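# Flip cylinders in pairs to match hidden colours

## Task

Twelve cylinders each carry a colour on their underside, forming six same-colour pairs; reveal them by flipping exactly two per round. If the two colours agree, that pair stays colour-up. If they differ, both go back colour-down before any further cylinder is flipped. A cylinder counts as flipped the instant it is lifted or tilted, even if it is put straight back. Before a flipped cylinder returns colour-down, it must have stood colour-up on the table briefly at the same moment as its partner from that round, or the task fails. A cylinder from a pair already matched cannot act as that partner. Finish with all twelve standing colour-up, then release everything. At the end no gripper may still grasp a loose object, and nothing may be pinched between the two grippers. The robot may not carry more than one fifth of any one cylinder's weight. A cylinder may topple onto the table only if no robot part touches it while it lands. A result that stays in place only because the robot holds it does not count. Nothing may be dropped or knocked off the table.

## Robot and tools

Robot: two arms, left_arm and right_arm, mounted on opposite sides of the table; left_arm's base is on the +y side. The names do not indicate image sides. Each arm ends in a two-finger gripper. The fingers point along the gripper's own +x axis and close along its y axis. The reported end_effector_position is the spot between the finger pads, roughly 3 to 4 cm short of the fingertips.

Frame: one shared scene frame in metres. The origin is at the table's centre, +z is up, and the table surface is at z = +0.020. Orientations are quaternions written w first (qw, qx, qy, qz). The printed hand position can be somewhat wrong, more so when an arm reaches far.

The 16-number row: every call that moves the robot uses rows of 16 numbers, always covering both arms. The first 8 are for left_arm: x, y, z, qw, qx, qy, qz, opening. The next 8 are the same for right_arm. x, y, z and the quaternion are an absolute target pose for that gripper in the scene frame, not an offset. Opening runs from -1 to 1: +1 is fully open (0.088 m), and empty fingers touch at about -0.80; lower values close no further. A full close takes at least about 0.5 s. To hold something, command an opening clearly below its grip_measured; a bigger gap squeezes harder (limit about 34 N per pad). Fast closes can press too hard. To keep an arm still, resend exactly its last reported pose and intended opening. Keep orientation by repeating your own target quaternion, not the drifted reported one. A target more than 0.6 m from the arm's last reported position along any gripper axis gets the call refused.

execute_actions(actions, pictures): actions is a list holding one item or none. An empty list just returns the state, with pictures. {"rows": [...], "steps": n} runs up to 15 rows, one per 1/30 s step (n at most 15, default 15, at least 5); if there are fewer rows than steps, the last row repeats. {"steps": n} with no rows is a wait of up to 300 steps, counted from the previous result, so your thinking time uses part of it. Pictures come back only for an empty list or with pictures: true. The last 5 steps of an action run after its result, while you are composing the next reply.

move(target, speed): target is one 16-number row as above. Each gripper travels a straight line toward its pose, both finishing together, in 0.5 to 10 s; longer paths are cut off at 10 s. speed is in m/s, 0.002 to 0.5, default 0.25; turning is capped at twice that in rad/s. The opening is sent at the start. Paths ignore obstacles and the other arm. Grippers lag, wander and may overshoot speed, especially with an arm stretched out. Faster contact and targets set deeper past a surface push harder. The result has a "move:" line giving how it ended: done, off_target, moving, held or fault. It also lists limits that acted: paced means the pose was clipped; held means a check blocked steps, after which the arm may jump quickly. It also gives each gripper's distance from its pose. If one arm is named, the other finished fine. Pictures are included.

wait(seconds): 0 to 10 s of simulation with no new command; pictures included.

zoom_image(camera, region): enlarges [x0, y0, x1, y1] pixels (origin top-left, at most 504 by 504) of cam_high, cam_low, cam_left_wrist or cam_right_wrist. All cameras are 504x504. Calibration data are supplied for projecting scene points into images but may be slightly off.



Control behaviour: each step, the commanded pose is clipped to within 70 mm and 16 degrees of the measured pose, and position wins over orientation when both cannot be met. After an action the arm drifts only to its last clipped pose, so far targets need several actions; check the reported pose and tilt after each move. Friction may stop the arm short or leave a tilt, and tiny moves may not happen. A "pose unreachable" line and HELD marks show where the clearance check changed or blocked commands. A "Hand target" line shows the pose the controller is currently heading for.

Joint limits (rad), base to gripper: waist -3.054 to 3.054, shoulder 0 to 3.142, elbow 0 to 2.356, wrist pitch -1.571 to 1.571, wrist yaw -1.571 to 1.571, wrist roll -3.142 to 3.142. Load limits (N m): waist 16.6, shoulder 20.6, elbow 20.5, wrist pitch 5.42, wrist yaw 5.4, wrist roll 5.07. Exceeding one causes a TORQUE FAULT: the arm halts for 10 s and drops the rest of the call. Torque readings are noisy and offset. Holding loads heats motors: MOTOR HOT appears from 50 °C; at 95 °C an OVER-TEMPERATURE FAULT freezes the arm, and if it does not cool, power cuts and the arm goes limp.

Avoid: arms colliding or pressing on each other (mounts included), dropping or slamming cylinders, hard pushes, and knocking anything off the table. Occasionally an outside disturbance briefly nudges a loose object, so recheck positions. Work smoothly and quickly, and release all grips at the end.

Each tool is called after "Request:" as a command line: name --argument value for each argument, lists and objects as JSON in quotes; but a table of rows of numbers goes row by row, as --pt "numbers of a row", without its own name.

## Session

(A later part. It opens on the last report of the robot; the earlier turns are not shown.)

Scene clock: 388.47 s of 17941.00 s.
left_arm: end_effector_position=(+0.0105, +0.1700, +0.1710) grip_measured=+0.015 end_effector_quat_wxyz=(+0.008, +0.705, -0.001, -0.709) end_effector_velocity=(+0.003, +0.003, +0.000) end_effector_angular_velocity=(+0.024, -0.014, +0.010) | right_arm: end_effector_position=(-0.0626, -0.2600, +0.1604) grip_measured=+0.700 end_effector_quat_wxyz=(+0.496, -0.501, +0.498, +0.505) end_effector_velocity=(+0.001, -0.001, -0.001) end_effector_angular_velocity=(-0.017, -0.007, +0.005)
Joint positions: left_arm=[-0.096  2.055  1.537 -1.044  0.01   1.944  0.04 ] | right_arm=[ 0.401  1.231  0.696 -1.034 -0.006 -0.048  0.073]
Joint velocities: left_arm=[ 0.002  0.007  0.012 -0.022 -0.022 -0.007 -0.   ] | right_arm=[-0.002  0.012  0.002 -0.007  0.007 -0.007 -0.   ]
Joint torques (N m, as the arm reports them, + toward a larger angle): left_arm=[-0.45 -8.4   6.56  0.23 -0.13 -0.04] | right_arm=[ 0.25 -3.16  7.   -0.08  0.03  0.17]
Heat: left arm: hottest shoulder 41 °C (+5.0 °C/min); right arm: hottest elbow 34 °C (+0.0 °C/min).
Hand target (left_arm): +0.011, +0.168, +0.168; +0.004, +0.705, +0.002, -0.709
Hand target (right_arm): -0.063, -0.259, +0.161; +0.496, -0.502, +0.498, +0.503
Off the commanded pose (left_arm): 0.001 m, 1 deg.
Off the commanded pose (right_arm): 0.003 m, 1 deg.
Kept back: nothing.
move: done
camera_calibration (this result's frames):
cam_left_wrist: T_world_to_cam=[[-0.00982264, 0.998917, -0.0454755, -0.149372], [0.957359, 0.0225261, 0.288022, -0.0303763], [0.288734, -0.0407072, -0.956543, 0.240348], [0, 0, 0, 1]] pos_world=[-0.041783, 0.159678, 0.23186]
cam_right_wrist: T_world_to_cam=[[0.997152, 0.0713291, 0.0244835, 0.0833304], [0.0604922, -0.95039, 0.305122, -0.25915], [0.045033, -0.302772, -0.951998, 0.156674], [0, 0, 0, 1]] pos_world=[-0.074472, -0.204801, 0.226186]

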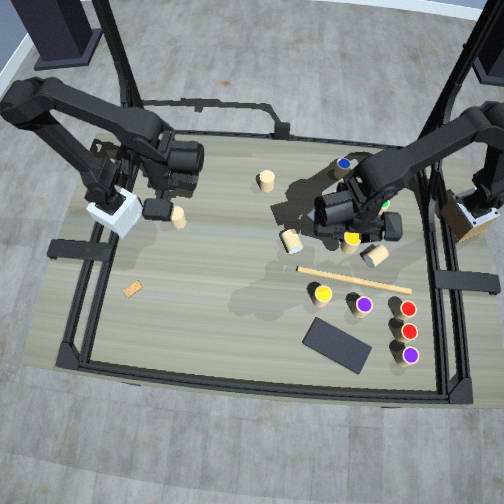

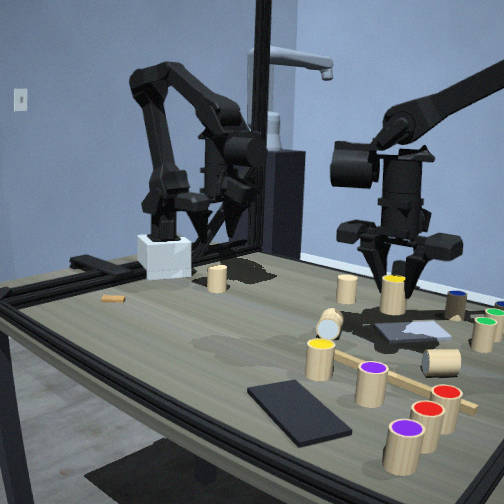

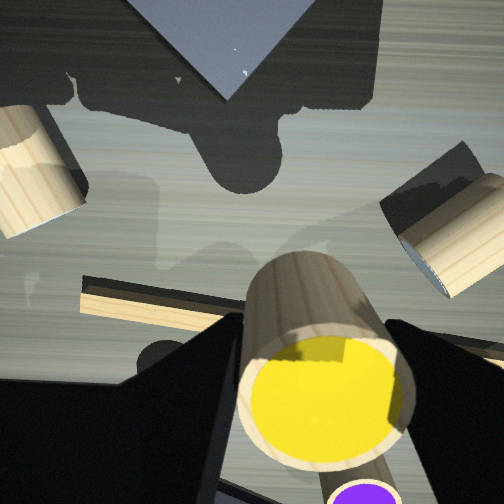

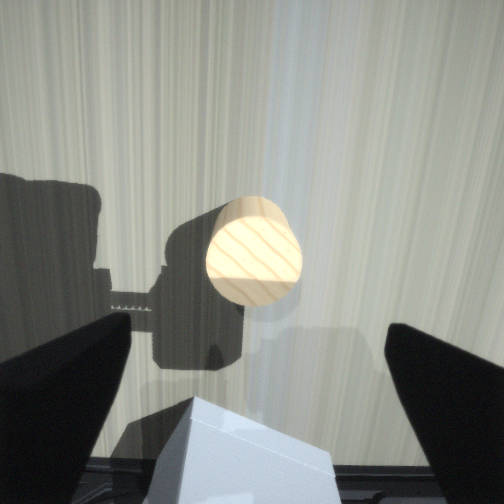

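Request:
move --target '[-0.005,0.16,0.075,0,-0.707,0,0.707,-0.4,-0.064,-0.258,0.078,0.5,-0.5,0.5,0.5,0.7]' --speed 0.08

Request:
execute_actions --actions '[{"rows":[[-0.005,0.16,0.075,0,-0.707,0,0.707,0.6,-0.064,-0.258,0.078,0.5,-0.5,0.5,0.5,0.7]],"steps":13}]'

Request:
move --target '[-0.005,0.16,0.18,0,-0.707,0,0.707,0.6,-0.064,-0.258,0.078,0.5,-0.5,0.5,0.5,0.7]'

Request:
execute_actions --actions '[{"rows":[[-0.005,0.16,0.18,0,-0.707,0,0.707,0.6,-0.064,-0.258,0.078,0.5,-0.5,0.5,0.5,-0.4]],"steps":13}]'

Request:
move --target '[-0.005,0.16,0.24,0,-0.707,0,0.707,0.6,-0.064,-0.25,0.17,0.5,-0.5,0.5,0.5,-0.4]'

Request:
move --target '[-0.003,0.09,0.31,0.5,0.5,-0.5,-0.5,0.8,0,-0.05,0.298,0.707,0,0,0.707,-0.4]' --speed 0.4

Request:
move --target '[-0.003,0.014,0.31,0.5,0.5,-0.5,-0.5,0.8,0,-0.05,0.298,0.707,0,0,0.707,-0.4]' --speed 0.15

Request:
execute_actions --actions '[{"rows":[[-0.003,0.014,0.31,0.5,0.5,-0.5,-0.5,-0.4,0,-0.05,0.298,0.707,0,0,0.707,-0.4]],"steps":15}]'

Request:
execute_actions --actions '[{"rows":[[-0.003,0.014,0.31,0.5,0.5,-0.5,-0.5,-0.4,0,-0.05,0.298,0.707,0,0,0.707,0.8]],"steps":10}]'

Request:
move --target '[-0.003,0.06,0.31,0.5,0.5,-0.5,-0.5,-0.4,0,-0.11,0.3,0.707,0,0,0.707,0.8]'

Request:
move --target '[0.03,0.35,0.17,0,-0.707,0,0.707,-0.4,-0.203,-0.03,0.16,0.5,-0.5,0.5,0.5,0.7]' --speed 0.4

Scene clock: 390.87 s of 17941.00 s.
left_arm: end_effector_position=(-0.0024, +0.1550, +0.0854) grip_measured=+0.015 end_effector_quat_wxyz=(+0.009, +0.709, -0.009, -0.705) end_effector_velocity=(+0.000, -0.001, +0.000) end_effector_angular_velocity=(-0.005, -0.009, +0.005) | right_arm: end_effector_position=(-0.0638, -0.2554, +0.0817) grip_measured=+0.700 end_effector_quat_wxyz=(+0.502, -0.497, +0.496, +0.505) end_effector_velocity=(-0.001, -0.000, -0.002) end_effector_angular_velocity=(-0.002, +0.007, +0.005)
Joint positions: left_arm=[-0.144  2.208  1.411 -0.748  0.002  1.907  0.04 ] | right_arm=[ 0.412  1.435  0.483 -0.606 -0.003 -0.027  0.073]
Joint velocities: left_arm=[-0.002 -0.002 -0.002  0.007 -0.007 -0.007 -0.   ] | right_arm=[-0.002  0.007 -0.002  0.007 -0.007 -0.007 -0.   ]
Joint torques (N m, as the arm reports them, + toward a larger angle): left_arm=[-0.2  -8.04  3.95  0.67 -0.05 -0.12] | right_arm=[ 0.29 -3.65  3.44  0.31  0.03  0.18]
Heat: left arm: hottest shoulder 41 °C (+4.0 °C/min); right arm: hottest elbow 34 °C (+0.0 °C/min).
Hand target (left_arm): -0.005, +0.160, +0.075; -0.000, +0.707, -0.000, -0.707
Hand target (right_arm): -0.064, -0.259, +0.079; +0.500, -0.500, +0.500, +0.500
Off the commanded pose (left_arm): 0.012 m, 2 deg.
Off the commanded pose (right_arm): 0.004 m, 1 deg.
Kept back: nothing.
move: off_target (left_arm)
camera_calibration (this result's frames):
cam_left_wrist: T_world_to_cam=[[0.000982928, 0.998262, -0.0589192, -0.137163], [0.953892, 0.0167485, 0.299682, 0.00691683], [0.300149, -0.0564971, -0.952218, 0.163727], [0, 0, 0, 1]] pos_world=[-0.0556056, 0.146059, 0.14575]
cam_right_wrist: T_world_to_cam=[[0.997747, 0.0607141, 0.0285267, 0.0832068], [0.0496848, -0.954561, 0.293844, -0.231534], [0.045071, -0.291765, -0.955428, 0.0862706], [0, 0, 0, 1]] pos_world=[-0.075404, -0.200894, 0.148086]

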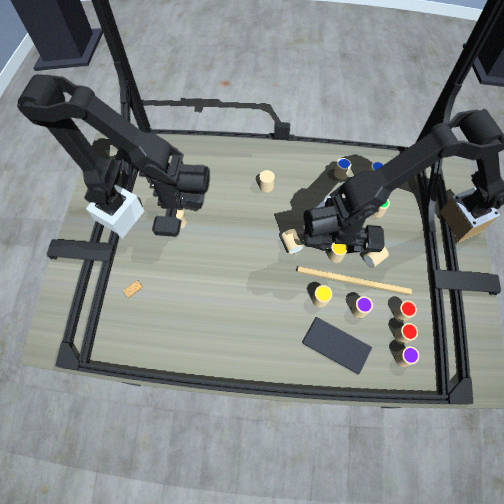

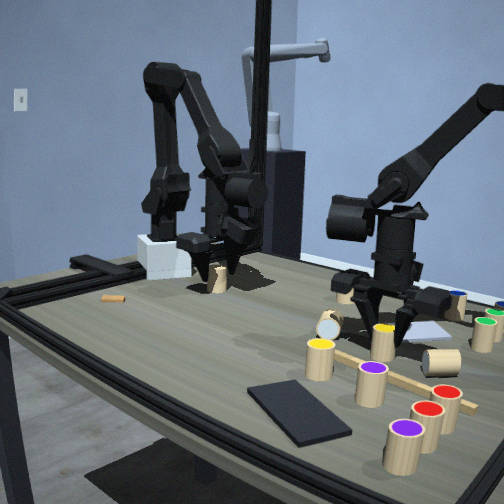

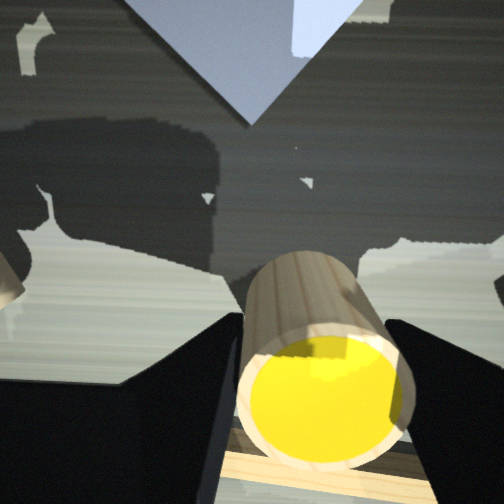

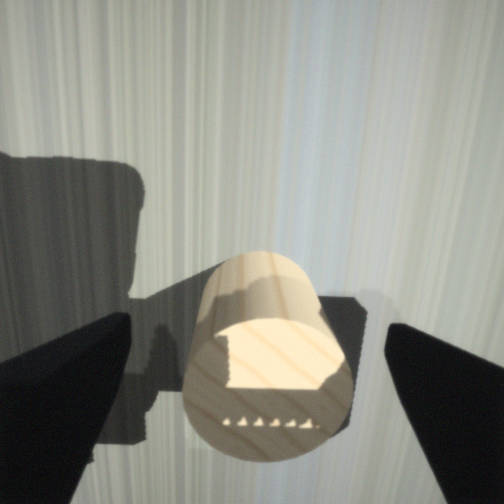

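Scene clock: 391.13 s of 17941.00 s.
left_arm: end_effector_position=(-0.0024, +0.1549, +0.0833) grip_measured=+0.513 end_effector_quat_wxyz=(+0.009, +0.709, -0.009, -0.705) end_effector_velocity=(-0.003, +0.008, -0.009) end_effector_angular_velocity=(+0.046, +0.009, +0.005) | right_arm: end_effector_position=(-0.0638, -0.2554, +0.0806) grip_measured=+0.700 end_effector_quat_wxyz=(+0.502, -0.497, +0.497, +0.504) end_effector_velocity=(-0.001, -0.002, -0.000) end_effector_angular_velocity=(-0.007, +0.007, +0.005)
Joint positions: left_arm=[-0.144  2.213  1.411 -0.743  0.002  1.906  0.064] | right_arm=[ 0.412  1.441  0.483 -0.602 -0.003 -0.027  0.073]
Joint velocities: left_arm=[-0.002  0.022 -0.002 -0.022 -0.007 -0.007  0.048] | right_arm=[-0.002 -0.002 -0.002 -0.007 -0.007 -0.007 -0.   ]
Joint torques (N m, as the arm reports them, + toward a larger angle): left_arm=[-0.01 -9.    3.56  0.44 -0.01 -0.06] | right_arm=[ 0.26 -3.67  3.72  0.33  0.01  0.17]
Heat: left arm: hottest shoulder 41 °C (+4.1 °C/min); right arm: hottest elbow 34 °C (+0.0 °C/min).
Steps of this call (steps 1 to 8: the first 8 steps of this action). Readings (end_effector_position):
1: left_arm (-0.0024, +0.1549, +0.0854) | right_arm (-0.0638, -0.2555, +0.0814)
2: left_arm (-0.0024, +0.1549, +0.0854) | right_arm (-0.0638, -0.2555, +0.0812)
4: left_arm (-0.0022, +0.1544, +0.0851) | right_arm (-0.0638, -0.2555, +0.0808)
8: the state above

Scene clock: 392.53 s of 17941.00 s.
left_arm: end_effector_position=(-0.0052, +0.1630, +0.1745) grip_measured=+0.600 end_effector_quat_wxyz=(-0.005, +0.705, +0.005, -0.710) end_effector_velocity=(-0.001, +0.003, +0.005) end_effector_angular_velocity=(+0.019, -0.001, -0.010) | right_arm: end_effector_position=(-0.0638, -0.2554, +0.0804) grip_measured=+0.700 end_effector_quat_wxyz=(+0.501, -0.497, +0.497, +0.504) end_effector_velocity=(-0.002, -0.001, -0.001) end_effector_angular_velocity=(+0.003, +0.007, +0.010)
Joint positions: left_arm=[-0.144  2.075  1.582 -1.093  0.002  1.906  0.068] | right_arm=[ 0.412  1.442  0.483 -0.601 -0.003 -0.027  0.073]
Joint velocities: left_arm=[-0.002 -0.002  0.017 -0.037 -0.007  0.007 -0.   ] | right_arm=[ 0.002 -0.002 -0.007  0.007 -0.007 -0.007  0.   ]
Joint torques (N m, as the arm reports them, + toward a larger angle): left_arm=[ -0.14 -11.36   6.28   0.12  -0.02  -0.09] | right_arm=[ 0.25 -3.64  3.78  0.31  0.01  0.17]
Heat: left arm: hottest shoulder 41 °C (+4.0 °C/min); right arm: hottest elbow 34 °C (+0.0 °C/min).
Hand target (left_arm): -0.005, +0.160, +0.180; -0.000, +0.707, +0.000, -0.707
Hand target (right_arm): -0.064, -0.258, +0.078; +0.500, -0.500, +0.500, +0.500
Off your previous action's commanded pose (left_arm): 0.010 m, 1 deg at its last step (step 5 of this call).
Off your previous action's commanded pose (right_arm): 0.004 m, 1 deg at its last step (step 5 of this call).
Off the commanded pose (left_arm): 0.006 m, 1 deg.
Off the commanded pose (right_arm): 0.004 m, 1 deg.
Kept back: nothing.
move: done
camera_calibration (this result's frames):
cam_left_wrist: T_world_to_cam=[[0.0000656473, 0.999799, -0.0200586, -0.14687], [0.957871, 0.00569793, 0.287142, -0.013265], [0.287199, -0.0192324, -0.957678, 0.244656], [0, 0, 0, 1]] pos_world=[-0.0575492, 0.151621, 0.235165]
cam_right_wrist: T_world_to_cam=[[0.99775, 0.0608007, 0.0282661, 0.0832857], [0.0497071, -0.95366, 0.296751, -0.231158], [0.0449989, -0.294678, -0.954536, 0.0842405], [0, 0, 0, 1]] pos_world=[-0.0753988, -0.200686, 0.146653]

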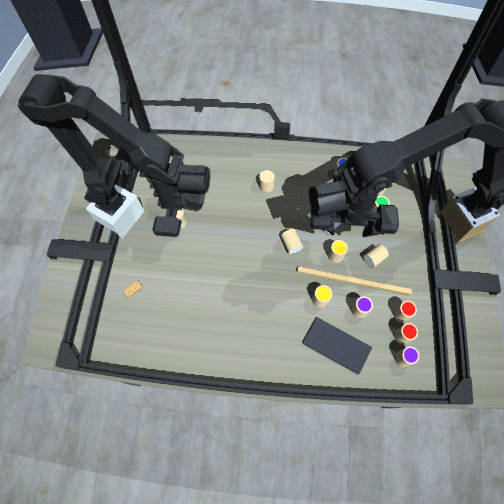

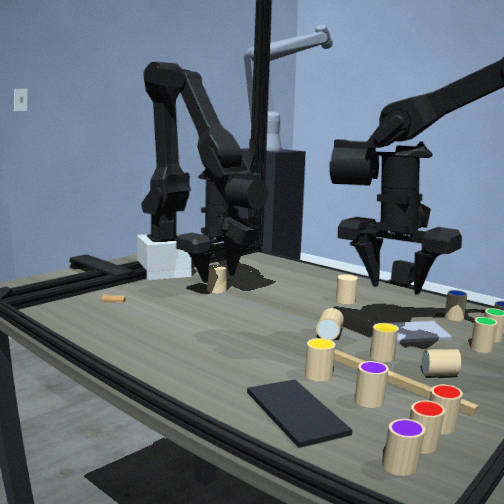

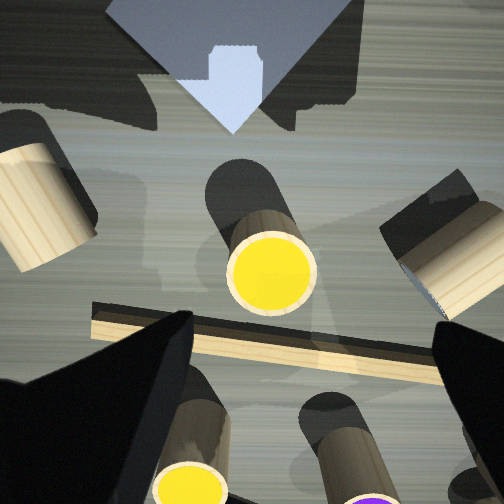

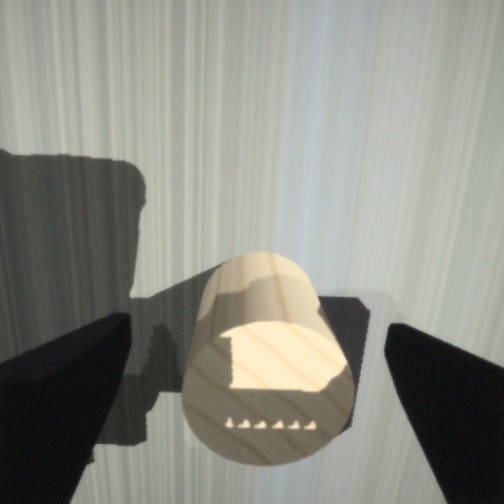

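Scene clock: 392.80 s of 17941.00 s.
left_arm: end_effector_position=(-0.0052, +0.1629, +0.1749) grip_measured=+0.600 end_effector_quat_wxyz=(-0.005, +0.705, +0.005, -0.710) end_effector_velocity=(-0.001, +0.002, -0.001) end_effector_angular_velocity=(+0.014, -0.003, +0.019) | right_arm: end_effector_position=(-0.0637, -0.2554, +0.0804) grip_measured=+0.022 end_effector_quat_wxyz=(+0.502, -0.498, +0.497, +0.504) end_effector_velocity=(-0.004, -0.002, -0.000) end_effector_angular_velocity=(-0.007, +0.022, +0.010)
Joint positions: left_arm=[-0.144  2.075  1.584 -1.095  0.002  1.906  0.068] | right_arm=[ 0.412  1.442  0.483 -0.601 -0.001 -0.027  0.04 ]
Joint velocities: left_arm=[-0.002  0.002 -0.002 -0.007 -0.007 -0.022 -0.   ] | right_arm=[ 0.002 -0.002 -0.002 -0.007 -0.022 -0.007  0.   ]
Joint torques (N m, as the arm reports them, + toward a larger angle): left_arm=[ -0.28 -11.6    6.1    0.14  -0.04  -0.07] | right_arm=[ 0.23 -3.67  3.77  0.29 -0.02  0.17]
Heat: left arm: hottest shoulder 41 °C (+4.0 °C/min); right arm: hottest elbow 34 °C (+0.0 °C/min).
Steps of this call (steps 1 to 8: the first 8 steps of this action). Readings (end_effector_position):
1: left_arm (-0.0052, +0.1629, +0.1746) | right_arm (-0.0638, -0.2554, +0.0804)
2: left_arm (-0.0052, +0.1629, +0.1747) | right_arm (-0.0638, -0.2554, +0.0804)
4: left_arm (-0.0052, +0.1629, +0.1748) | right_arm (-0.0638, -0.2554, +0.0804)
8: the state above

Scene clock: 394.03 s of 17941.00 s.
left_arm: end_effector_position=(-0.0049, +0.1622, +0.2356) grip_measured=+0.600 end_effector_quat_wxyz=(-0.004, +0.705, +0.004, -0.709) end_effector_velocity=(+0.000, +0.001, -0.000) end_effector_angular_velocity=(+0.014, -0.018, -0.000) | right_arm: end_effector_position=(-0.0637, -0.2512, +0.1658) grip_measured=+0.021 end_effector_quat_wxyz=(+0.496, -0.504, +0.503, +0.498) end_effector_velocity=(-0.002, -0.004, +0.001) end_effector_angular_velocity=(-0.017, +0.008, +0.010)
Joint positions: left_arm=[-0.144  2.042  1.779 -1.32   0.002  1.906  0.068] | right_arm=[ 0.412  1.277  0.749 -1.056 -0.001 -0.027  0.04 ]
Joint velocities: left_arm=[-0.007  0.002  0.002 -0.007 -0.022 -0.007 -0.   ] | right_arm=[ 0.002 -0.002  0.002 -0.022 -0.007 -0.007 -0.   ]
Joint torques (N m, as the arm reports them, + toward a larger angle): left_arm=[ -0.27 -11.11   6.5    0.11  -0.02  -0.09] | right_arm=[ 0.28 -5.27  6.94 -0.1  -0.02  0.18]
Heat: left arm: hottest shoulder 41 °C (+4.1 °C/min); right arm: hottest elbow 34 °C (+0.0 °C/min).
Hand target (left_arm): -0.005, +0.160, +0.240; -0.000, +0.707, +0.000, -0.707
Hand target (right_arm): -0.064, -0.249, +0.170; +0.500, -0.500, +0.500, +0.500
Off your previous action's commanded pose (left_arm): 0.006 m, 1 deg at its last step (step 5 of this call).
Off your previous action's commanded pose (right_arm): 0.004 m, 1 deg at its last step (step 5 of this call).
Off the commanded pose (left_arm): 0.005 m, 1 deg.
Off the commanded pose (right_arm): 0.004 m, 1 deg.
Kept back: nothing.
move: done
camera_calibration (this result's frames):
cam_left_wrist: T_world_to_cam=[[0.0000788161, 0.999761, -0.0218591, -0.144483], [0.95769, 0.00621558, 0.287733, -0.0312648], [0.2878, -0.0209569, -0.957461, 0.303284], [0, 0, 0, 1]] pos_world=[-0.0573319, 0.150998, 0.296221]
cam_right_wrist: T_world_to_cam=[[0.997734, 0.0614609, 0.0273868, 0.0807844], [0.0495331, -0.946368, 0.319271, -0.254366], [0.0455407, -0.317191, -0.947268, 0.160212], [0, 0, 0, 1]] pos_world=[-0.0752979, -0.194871, 0.230763]

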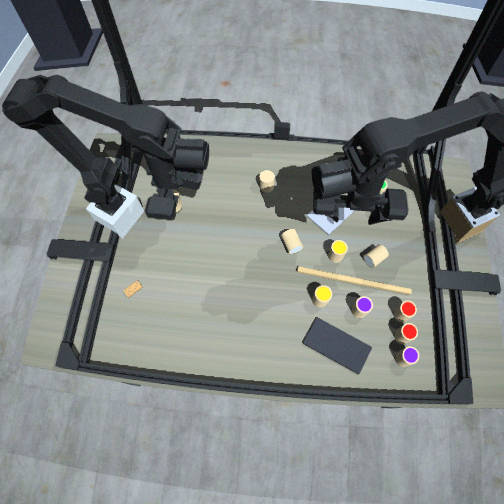

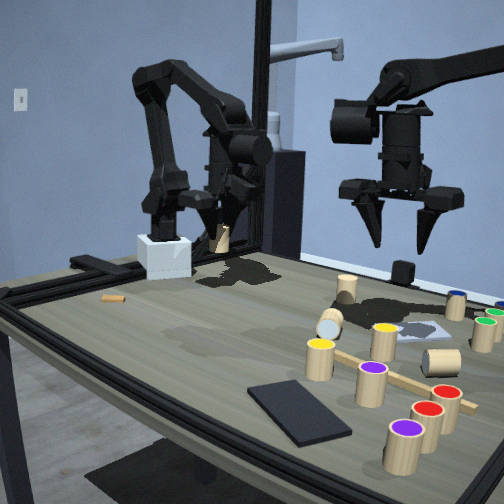

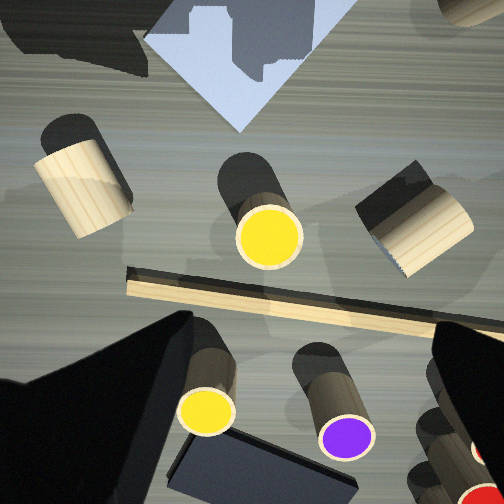

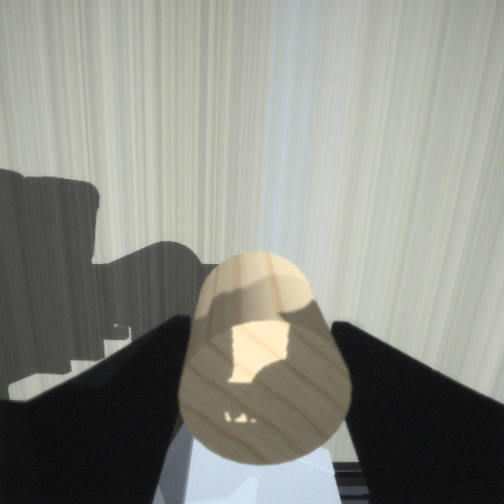

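Scene clock: 396.67 s of 17941.00 s.
left_arm: end_effector_position=(-0.0018, +0.0914, +0.3225) grip_measured=+0.800 end_effector_quat_wxyz=(+0.498, +0.499, -0.511, -0.492) end_effector_velocity=(-0.002, -0.000, -0.007) end_effector_angular_velocity=(+0.011, +0.012, -0.010) | right_arm: end_effector_position=(-0.0008, -0.0481, +0.3020) grip_measured=+0.022 end_effector_quat_wxyz=(+0.711, -0.000, -0.008, +0.703) end_effector_velocity=(-0.000, +0.000, -0.005) end_effector_angular_velocity=(-0.002, +0.008, +0.005)
Joint positions: left_arm=[-0.05   1.723  0.76   0.983  0.436  1.582  0.078] | right_arm=[ 0.165  1.44   0.486  0.966 -0.261 -0.009  0.04 ]
Joint velocities: left_arm=[-0.002  0.012 -0.007  0.007  0.007 -0.007 -0.   ] | right_arm=[-0.002  0.017 -0.007  0.022 -0.007  0.007 -0.   ]
Joint torques (N m, as the arm reports them, + toward a larger angle): left_arm=[-0.16 -6.09  4.33  1.7  -0.02 -0.17] | right_arm=[-0.3  -5.17  4.99  1.61 -0.13  0.2 ]
Heat: left arm: hottest shoulder 41 °C (+4.0 °C/min); right arm: hottest elbow 34 °C (+0.0 °C/min).
Hand target (left_arm): -0.003, +0.092, +0.312; +0.496, +0.500, -0.503, -0.501
Hand target (right_arm): -0.000, -0.049, +0.296; +0.711, -0.001, -0.001, +0.703
Off the commanded pose (left_arm): 0.013 m, 2 deg.
Off the commanded pose (right_arm): 0.005 m, 1 deg.
Kept back: nothing.
move: off_target (left_arm)
camera_calibration (this result's frames):
cam_left_wrist: T_world_to_cam=[[0.0196896, -0.0511969, -0.998494, 0.339261], [0.957635, 0.287954, 0.00411926, 0.00689464], [0.28731, -0.956275, 0.0546977, 0.143254], [0, 0, 0, 1]] pos_world=[-0.0544407, 0.152374, 0.330886]
cam_right_wrist: T_world_to_cam=[[0.996697, -0.0409832, 0.0701091, -0.0159609], [0.0548419, -0.297037, -0.95329, 0.306751], [0.0598939, 0.953986, -0.293808, 0.214508], [0, 0, 0, 1]] pos_world=[-0.0137624, -0.114175, 0.356566]

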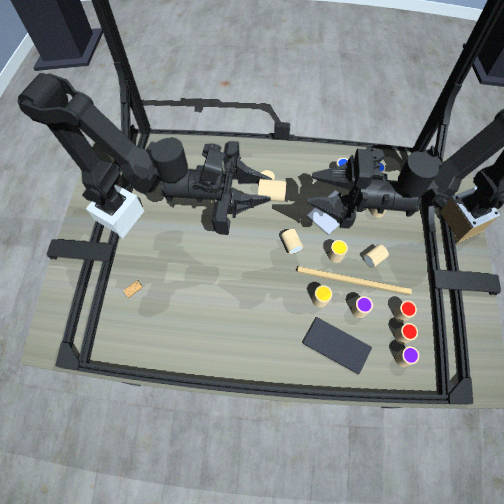

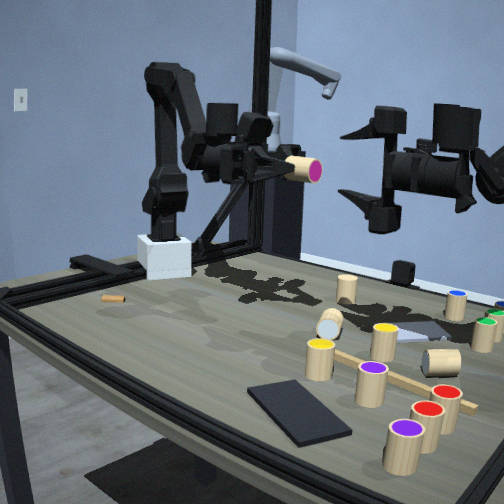

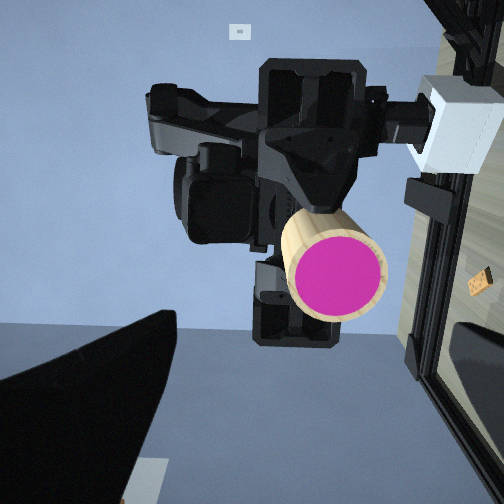

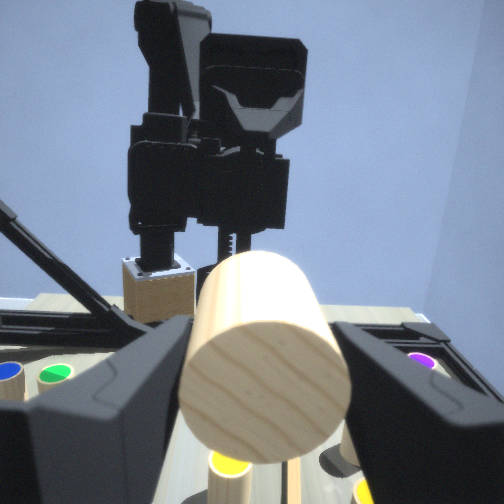

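Scene clock: 397.73 s of 17941.00 s.
left_arm: end_effector_position=(-0.0033, +0.0178, +0.3138) grip_measured=+0.800 end_effector_quat_wxyz=(+0.501, +0.499, -0.503, -0.497) end_effector_velocity=(+0.000, -0.002, -0.005) end_effector_angular_velocity=(+0.021, +0.029, +0.005) | right_arm: end_effector_position=(-0.0004, -0.0487, +0.3014) grip_measured=+0.022 end_effector_quat_wxyz=(+0.707, +0.000, -0.006, +0.707) end_effector_velocity=(+0.002, -0.001, +0.000) end_effector_angular_velocity=(-0.002, +0.008, -0.010)
Joint positions: left_arm=[-0.135  1.956  1.043  0.92   0.344  1.573  0.078] | right_arm=[ 0.156  1.441  0.486  0.964 -0.281 -0.005  0.04 ]
Joint velocities: left_arm=[-0.002  0.007  0.007 -0.022 -0.007 -0.022  0.   ] | right_arm=[-0.002 -0.007 -0.002 -0.007  0.007  0.007  0.   ]
Joint torques (N m, as the arm reports them, + toward a larger angle): left_arm=[-0.3  -7.83  7.01  1.5  -0.17 -0.16] | right_arm=[-0.32 -6.21  5.14  1.24 -0.12  0.19]
Heat: left arm: hottest shoulder 41 °C (+4.0 °C/min); right arm: hottest elbow 34 °C (+0.0 °C/min).
Hand target (left_arm): -0.003, +0.014, +0.310; +0.500, +0.500, -0.500, -0.500
Hand target (right_arm): -0.000, -0.050, +0.298; +0.707, -0.000, +0.000, +0.707
Off the commanded pose (left_arm): 0.005 m, 1 deg.
Off the commanded pose (right_arm): 0.004 m, 1 deg.
Kept back: nothing.
move: done
camera_calibration (this result's frames):
cam_left_wrist: T_world_to_cam=[[0.00558181, -0.0406421, -0.999158, 0.326849], [0.955877, 0.293694, -0.00660638, 0.0327534], [0.293715, -0.955035, 0.0404882, 0.0781708], [0, 0, 0, 1]] pos_world=[-0.0560926, 0.0783202, 0.323625]
cam_right_wrist: T_world_to_cam=[[0.99736, -0.0301687, 0.0660501, -0.0146427], [0.0540883, -0.298237, -0.952958, 0.30587], [0.0484481, 0.954015, -0.295818, 0.215492], [0, 0, 0, 1]] pos_world=[-0.0123801, -0.114803, 0.356195]

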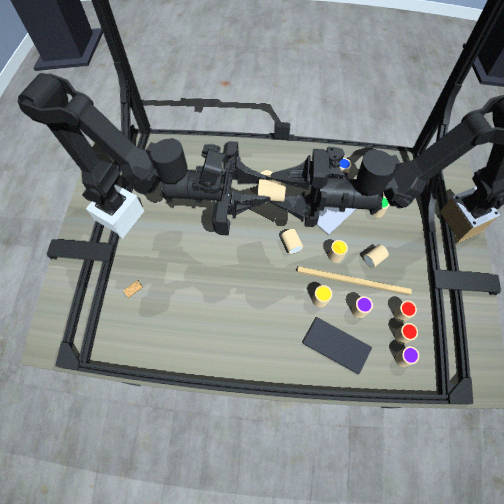

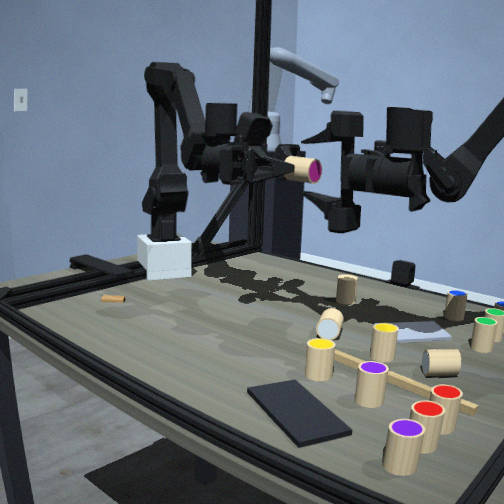

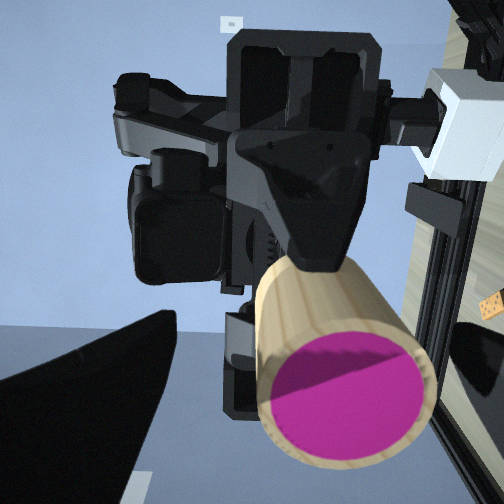

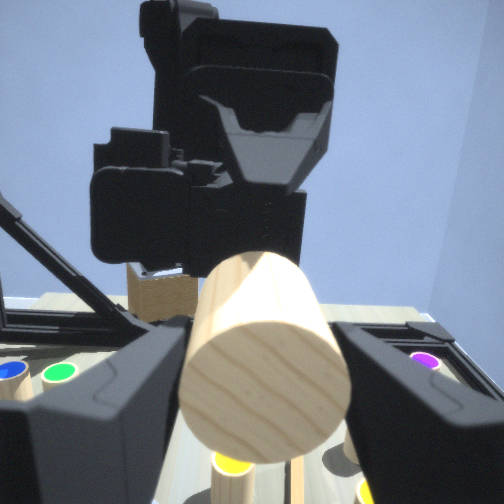

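Scene clock: 398.07 s of 17941.00 s.
left_arm: end_effector_position=(-0.0030, +0.0173, +0.3119) grip_measured=+0.021 end_effector_quat_wxyz=(+0.500, +0.500, -0.501, -0.499) end_effector_velocity=(-0.005, +0.000, -0.004) end_effector_angular_velocity=(+0.021, +0.015, -0.024) | right_arm: end_effector_position=(-0.0003, -0.0487, +0.3020) grip_measured=+0.022 end_effector_quat_wxyz=(+0.707, +0.001, -0.007, +0.707) end_effector_velocity=(-0.000, -0.001, -0.002) end_effector_angular_velocity=(-0.007, +0.009, +0.005)
Joint positions: left_arm=[-0.135  1.959  1.045  0.916  0.344  1.572  0.04 ] | right_arm=[ 0.155  1.44   0.486  0.966 -0.282 -0.005  0.04 ]
Joint velocities: left_arm=[-0.002 -0.002 -0.002 -0.022  0.022 -0.007 -0.   ] | right_arm=[-0.002 -0.002 -0.002 -0.007 -0.007  0.007 -0.   ]
Joint torques (N m, as the arm reports them, + toward a larger angle): left_arm=[-0.21 -8.42  6.86  1.59 -0.02 -0.11] | right_arm=[-0.24 -6.22  5.18  1.1  -0.08  0.17]
Heat: left arm: hottest shoulder 41 °C (+4.1 °C/min); right arm: hottest elbow 34 °C (+0.0 °C/min).
Steps of this call (steps 1 to 10: the first 10 steps of this action). Readings (end_effector_position):
1: left_arm (-0.0032, +0.0177, +0.3136) | right_arm (-0.0004, -0.0487, +0.3014)
2: left_arm (-0.0032, +0.0176, +0.3137) | right_arm (-0.0004, -0.0487, +0.3014)
4: left_arm (-0.0032, +0.0176, +0.3136) | right_arm (-0.0004, -0.0487, +0.3013)
8: left_arm (-0.0030, +0.0173, +0.3121) | right_arm (-0.0004, -0.0487, +0.3020)
10: the state above

Scene clock: 398.40 s of 17941.00 s.
left_arm: end_effector_position=(-0.0030, +0.0173, +0.3118) grip_measured=+0.021 end_effector_quat_wxyz=(+0.500, +0.500, -0.501, -0.499) end_effector_velocity=(-0.003, -0.001, -0.004) end_effector_angular_velocity=(+0.011, +0.011, -0.000) | right_arm: end_effector_position=(-0.0003, -0.0487, +0.3016) grip_measured=+0.193 end_effector_quat_wxyz=(+0.707, +0.001, -0.006, +0.707) end_effector_velocity=(+0.002, -0.001, -0.005) end_effector_angular_velocity=(-0.021, -0.001, -0.010)
Joint positions: left_arm=[-0.135  1.959  1.045  0.916  0.344  1.572  0.04 ] | right_arm=[ 0.155  1.44   0.486  0.964 -0.282 -0.005  0.048]
Joint velocities: left_arm=[-0.007  0.002 -0.002 -0.007 -0.007 -0.007 -0.   ] | right_arm=[-0.002 -0.002 -0.002 -0.022  0.007 -0.007  0.162]
Joint torques (N m, as the arm reports them, + toward a larger angle): left_arm=[-0.1  -8.68  6.76  1.57 -0.05 -0.1 ] | right_arm=[-0.24 -6.18  5.19  1.23 -0.07  0.16]
Heat: left arm: hottest shoulder 41 °C (+4.0 °C/min); right arm: hottest elbow 34 °C (+0.0 °C/min).
Off your previous action's commanded pose (left_arm): 0.004 m, 0 deg at its last step (step 5 of this call).
Off your previous action's commanded pose (right_arm): 0.004 m, 1 deg at its last step (step 5 of this call).
Steps of this call (steps 1 to 5: the last 5 steps of your previous action; steps 6 to 10: the first 5 steps of this action). Readings (end_effector_position):
6: left_arm (-0.0030, +0.0173, +0.3119) | right_arm (-0.0003, -0.0487, +0.3020)
7: left_arm (-0.0030, +0.0173, +0.3119) | right_arm (-0.0003, -0.0487, +0.3020)
9: left_arm (-0.0030, +0.0173, +0.3118) | right_arm (-0.0003, -0.0487, +0.3018)
10: the state above

Scene clock: 399.93 s of 17941.00 s.
left_arm: end_effector_position=(-0.0026, +0.0564, +0.3076) grip_measured=+0.019 end_effector_quat_wxyz=(+0.499, +0.501, -0.498, -0.501) end_effector_velocity=(-0.000, +0.001, +0.004) end_effector_angular_velocity=(-0.011, +0.003, -0.005) | right_arm: end_effector_position=(+0.0004, -0.1072, +0.3035) grip_measured=+0.800 end_effector_quat_wxyz=(+0.707, +0.000, -0.005, +0.707) end_effector_velocity=(-0.002, -0.003, -0.001) end_effector_angular_velocity=(-0.007, -0.005, +0.015)
Joint positions: left_arm=[-0.096  1.853  0.877  0.97   0.383  1.572  0.04 ] | right_arm=[ 0.066  1.153  0.312  0.85  -0.37  -0.004  0.078]
Joint velocities: left_arm=[ 0.002 -0.007 -0.002  0.007  0.007 -0.007 -0.   ] | right_arm=[-0.007 -0.022 -0.007 -0.022 -0.022 -0.007 -0.   ]
Joint torques (N m, as the arm reports them, + toward a larger angle): left_arm=[  0.37 -10.87   4.4    1.93   0.13  -0.1 ] | right_arm=[-0.31 -5.01  5.07  1.14 -0.12  0.18]
Heat: left arm: hottest shoulder 41 °C (+4.0 °C/min); right arm: hottest elbow 34 °C (+0.0 °C/min).
Hand target (left_arm): -0.003, +0.060, +0.310; +0.500, +0.500, -0.500, -0.500
Hand target (right_arm): +0.000, -0.110, +0.300; +0.707, +0.001, +0.000, +0.707
Off your previous action's commanded pose (left_arm): 0.004 m, 0 deg at its last step (step 5 of this call).
Off your previous action's commanded pose (right_arm): 0.004 m, 1 deg at its last step (step 5 of this call).
Off the commanded pose (left_arm): 0.004 m, 0 deg.
Off the commanded pose (right_arm): 0.005 m, 1 deg.
Kept back: nothing.
move: done
camera_calibration (this result's frames):
cam_left_wrist: T_world_to_cam=[[-0.000249175, -0.0281555, -0.999604, 0.321638], [0.955721, 0.294151, -0.0085235, 0.0213467], [0.294274, -0.955344, 0.0268355, 0.119324], [0, 0, 0, 1]] pos_world=[-0.0554353, 0.116772, 0.318491]
cam_right_wrist: T_world_to_cam=[[0.997414, -0.0304753, 0.0650871, -0.0170784], [0.0530287, -0.299194, -0.952718, 0.290193], [0.048508, 0.953706, -0.296804, 0.272167], [0, 0, 0, 1]] pos_world=[-0.0115566, -0.173264, 0.358364]

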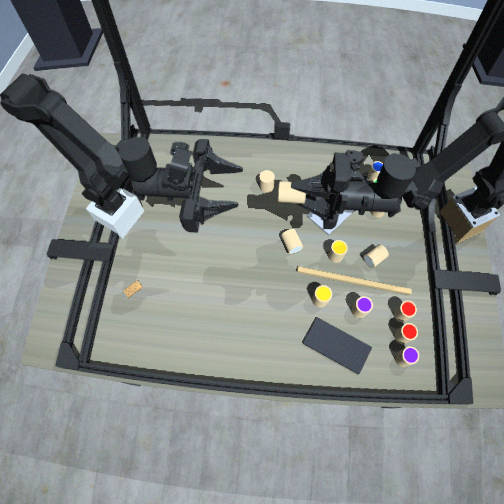

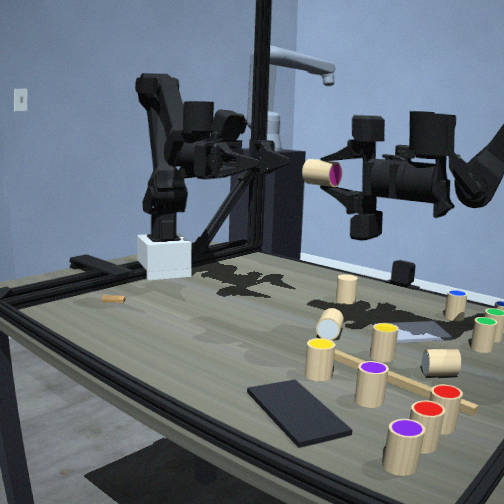

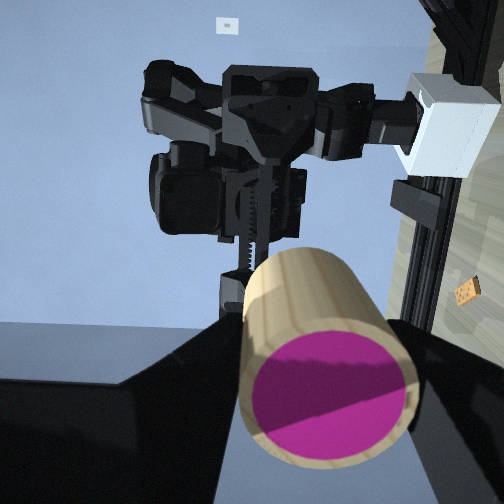

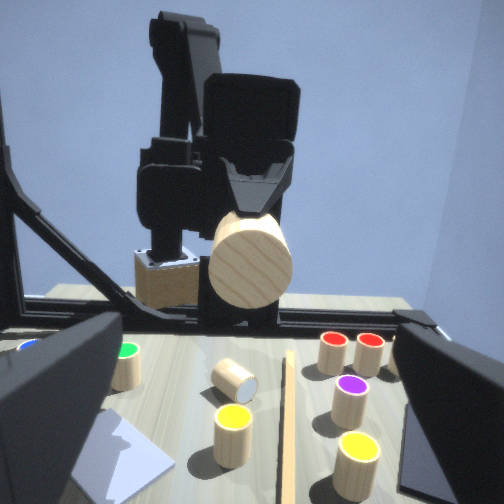

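Scene clock: 402.57 s of 17941.00 s.
left_arm: end_effector_position=(+0.0312, +0.3470, +0.1700) grip_measured=+0.017 end_effector_quat_wxyz=(+0.008, +0.708, -0.001, -0.706) end_effector_velocity=(+0.001, -0.000, -0.000) end_effector_angular_velocity=(-0.001, -0.010, +0.005) | right_arm: end_effector_position=(-0.2007, -0.0317, +0.1647) grip_measured=+0.700 end_effector_quat_wxyz=(+0.500, -0.500, +0.493, +0.507) end_effector_velocity=(+0.001, -0.003, -0.003) end_effector_angular_velocity=(-0.037, -0.005, +0.005)
Joint positions: left_arm=[ 0.256  1.54   0.891 -0.911  0.007  2.297  0.04 ] | right_arm=[ 0.757  2.179  1.793 -1.172  0.004  0.307  0.073]
Joint velocities: left_arm=[-0.002 -0.002 -0.002  0.007 -0.007 -0.007 -0.001] | right_arm=[-0.002  0.022  0.022 -0.037 -0.007 -0.007 -0.   ]
Joint torques (N m, as the arm reports them, + toward a larger angle): left_arm=[ 0.18 -4.73  5.23  0.13 -0.02  0.08] | right_arm=[  0.24 -10.09   7.14  -0.07  -0.12   0.19]
Heat: left arm: hottest shoulder 41 °C (+4.0 °C/min); right arm: hottest elbow 35 °C (+1.0 °C/min).
Hand target (left_arm): +0.032, +0.348, +0.168; +0.004, +0.707, +0.002, -0.708
Hand target (right_arm): -0.202, -0.031, +0.160; +0.498, -0.503, +0.497, +0.503
Off the commanded pose (left_arm): 0.003 m, 1 deg.
Off the commanded pose (right_arm): 0.005 m, 1 deg.
Kept back: nothing.
move: done
camera_calibration (this result's frames):
cam_left_wrist: T_world_to_cam=[[-0.00836519, 0.9989, -0.0461317, -0.325992], [0.955001, 0.0216588, 0.295811, -0.0548499], [0.296485, -0.0415813, -0.954132, 0.240304], [0, 0, 0, 1]] pos_world=[-0.0215919, 0.336814, 0.230469]
cam_right_wrist: T_world_to_cam=[[0.996948, 0.0716892, 0.0309198, 0.203653], [0.0594758, -0.953933, 0.294066, -0.0336412], [0.0505767, -0.291329, -0.955285, 0.238141], [0, 0, 0, 1]] pos_world=[-0.213075, 0.0226864, 0.231088]

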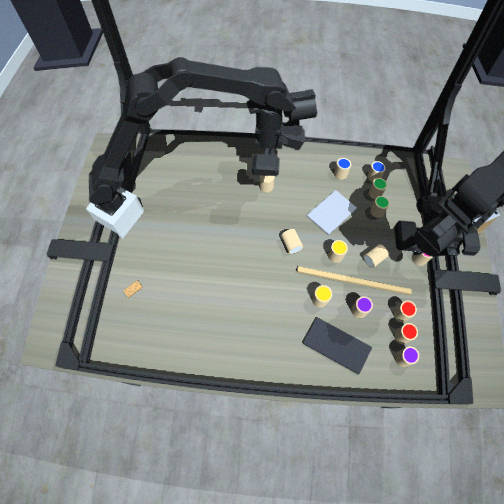

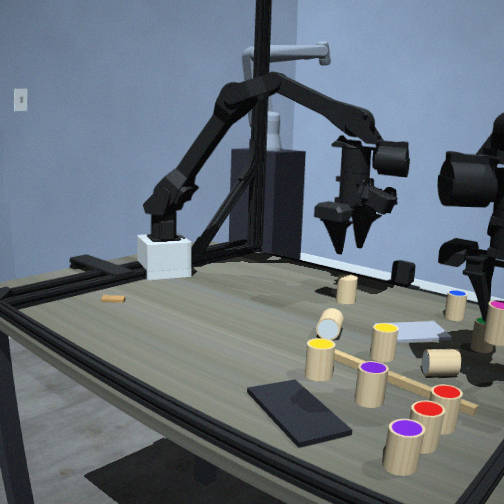

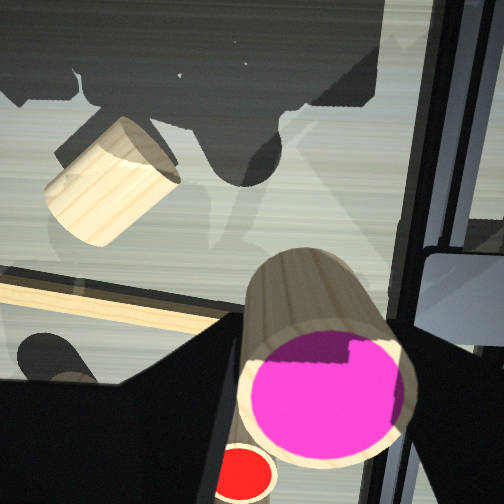

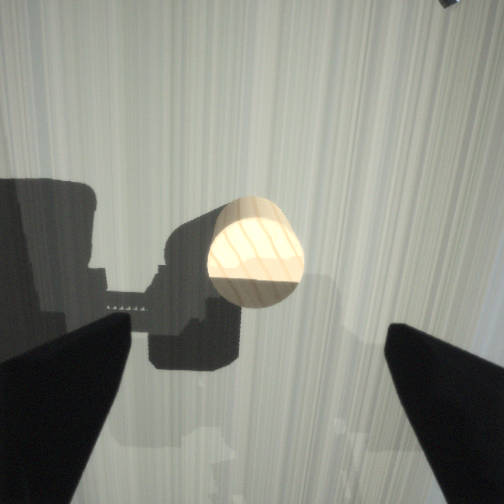

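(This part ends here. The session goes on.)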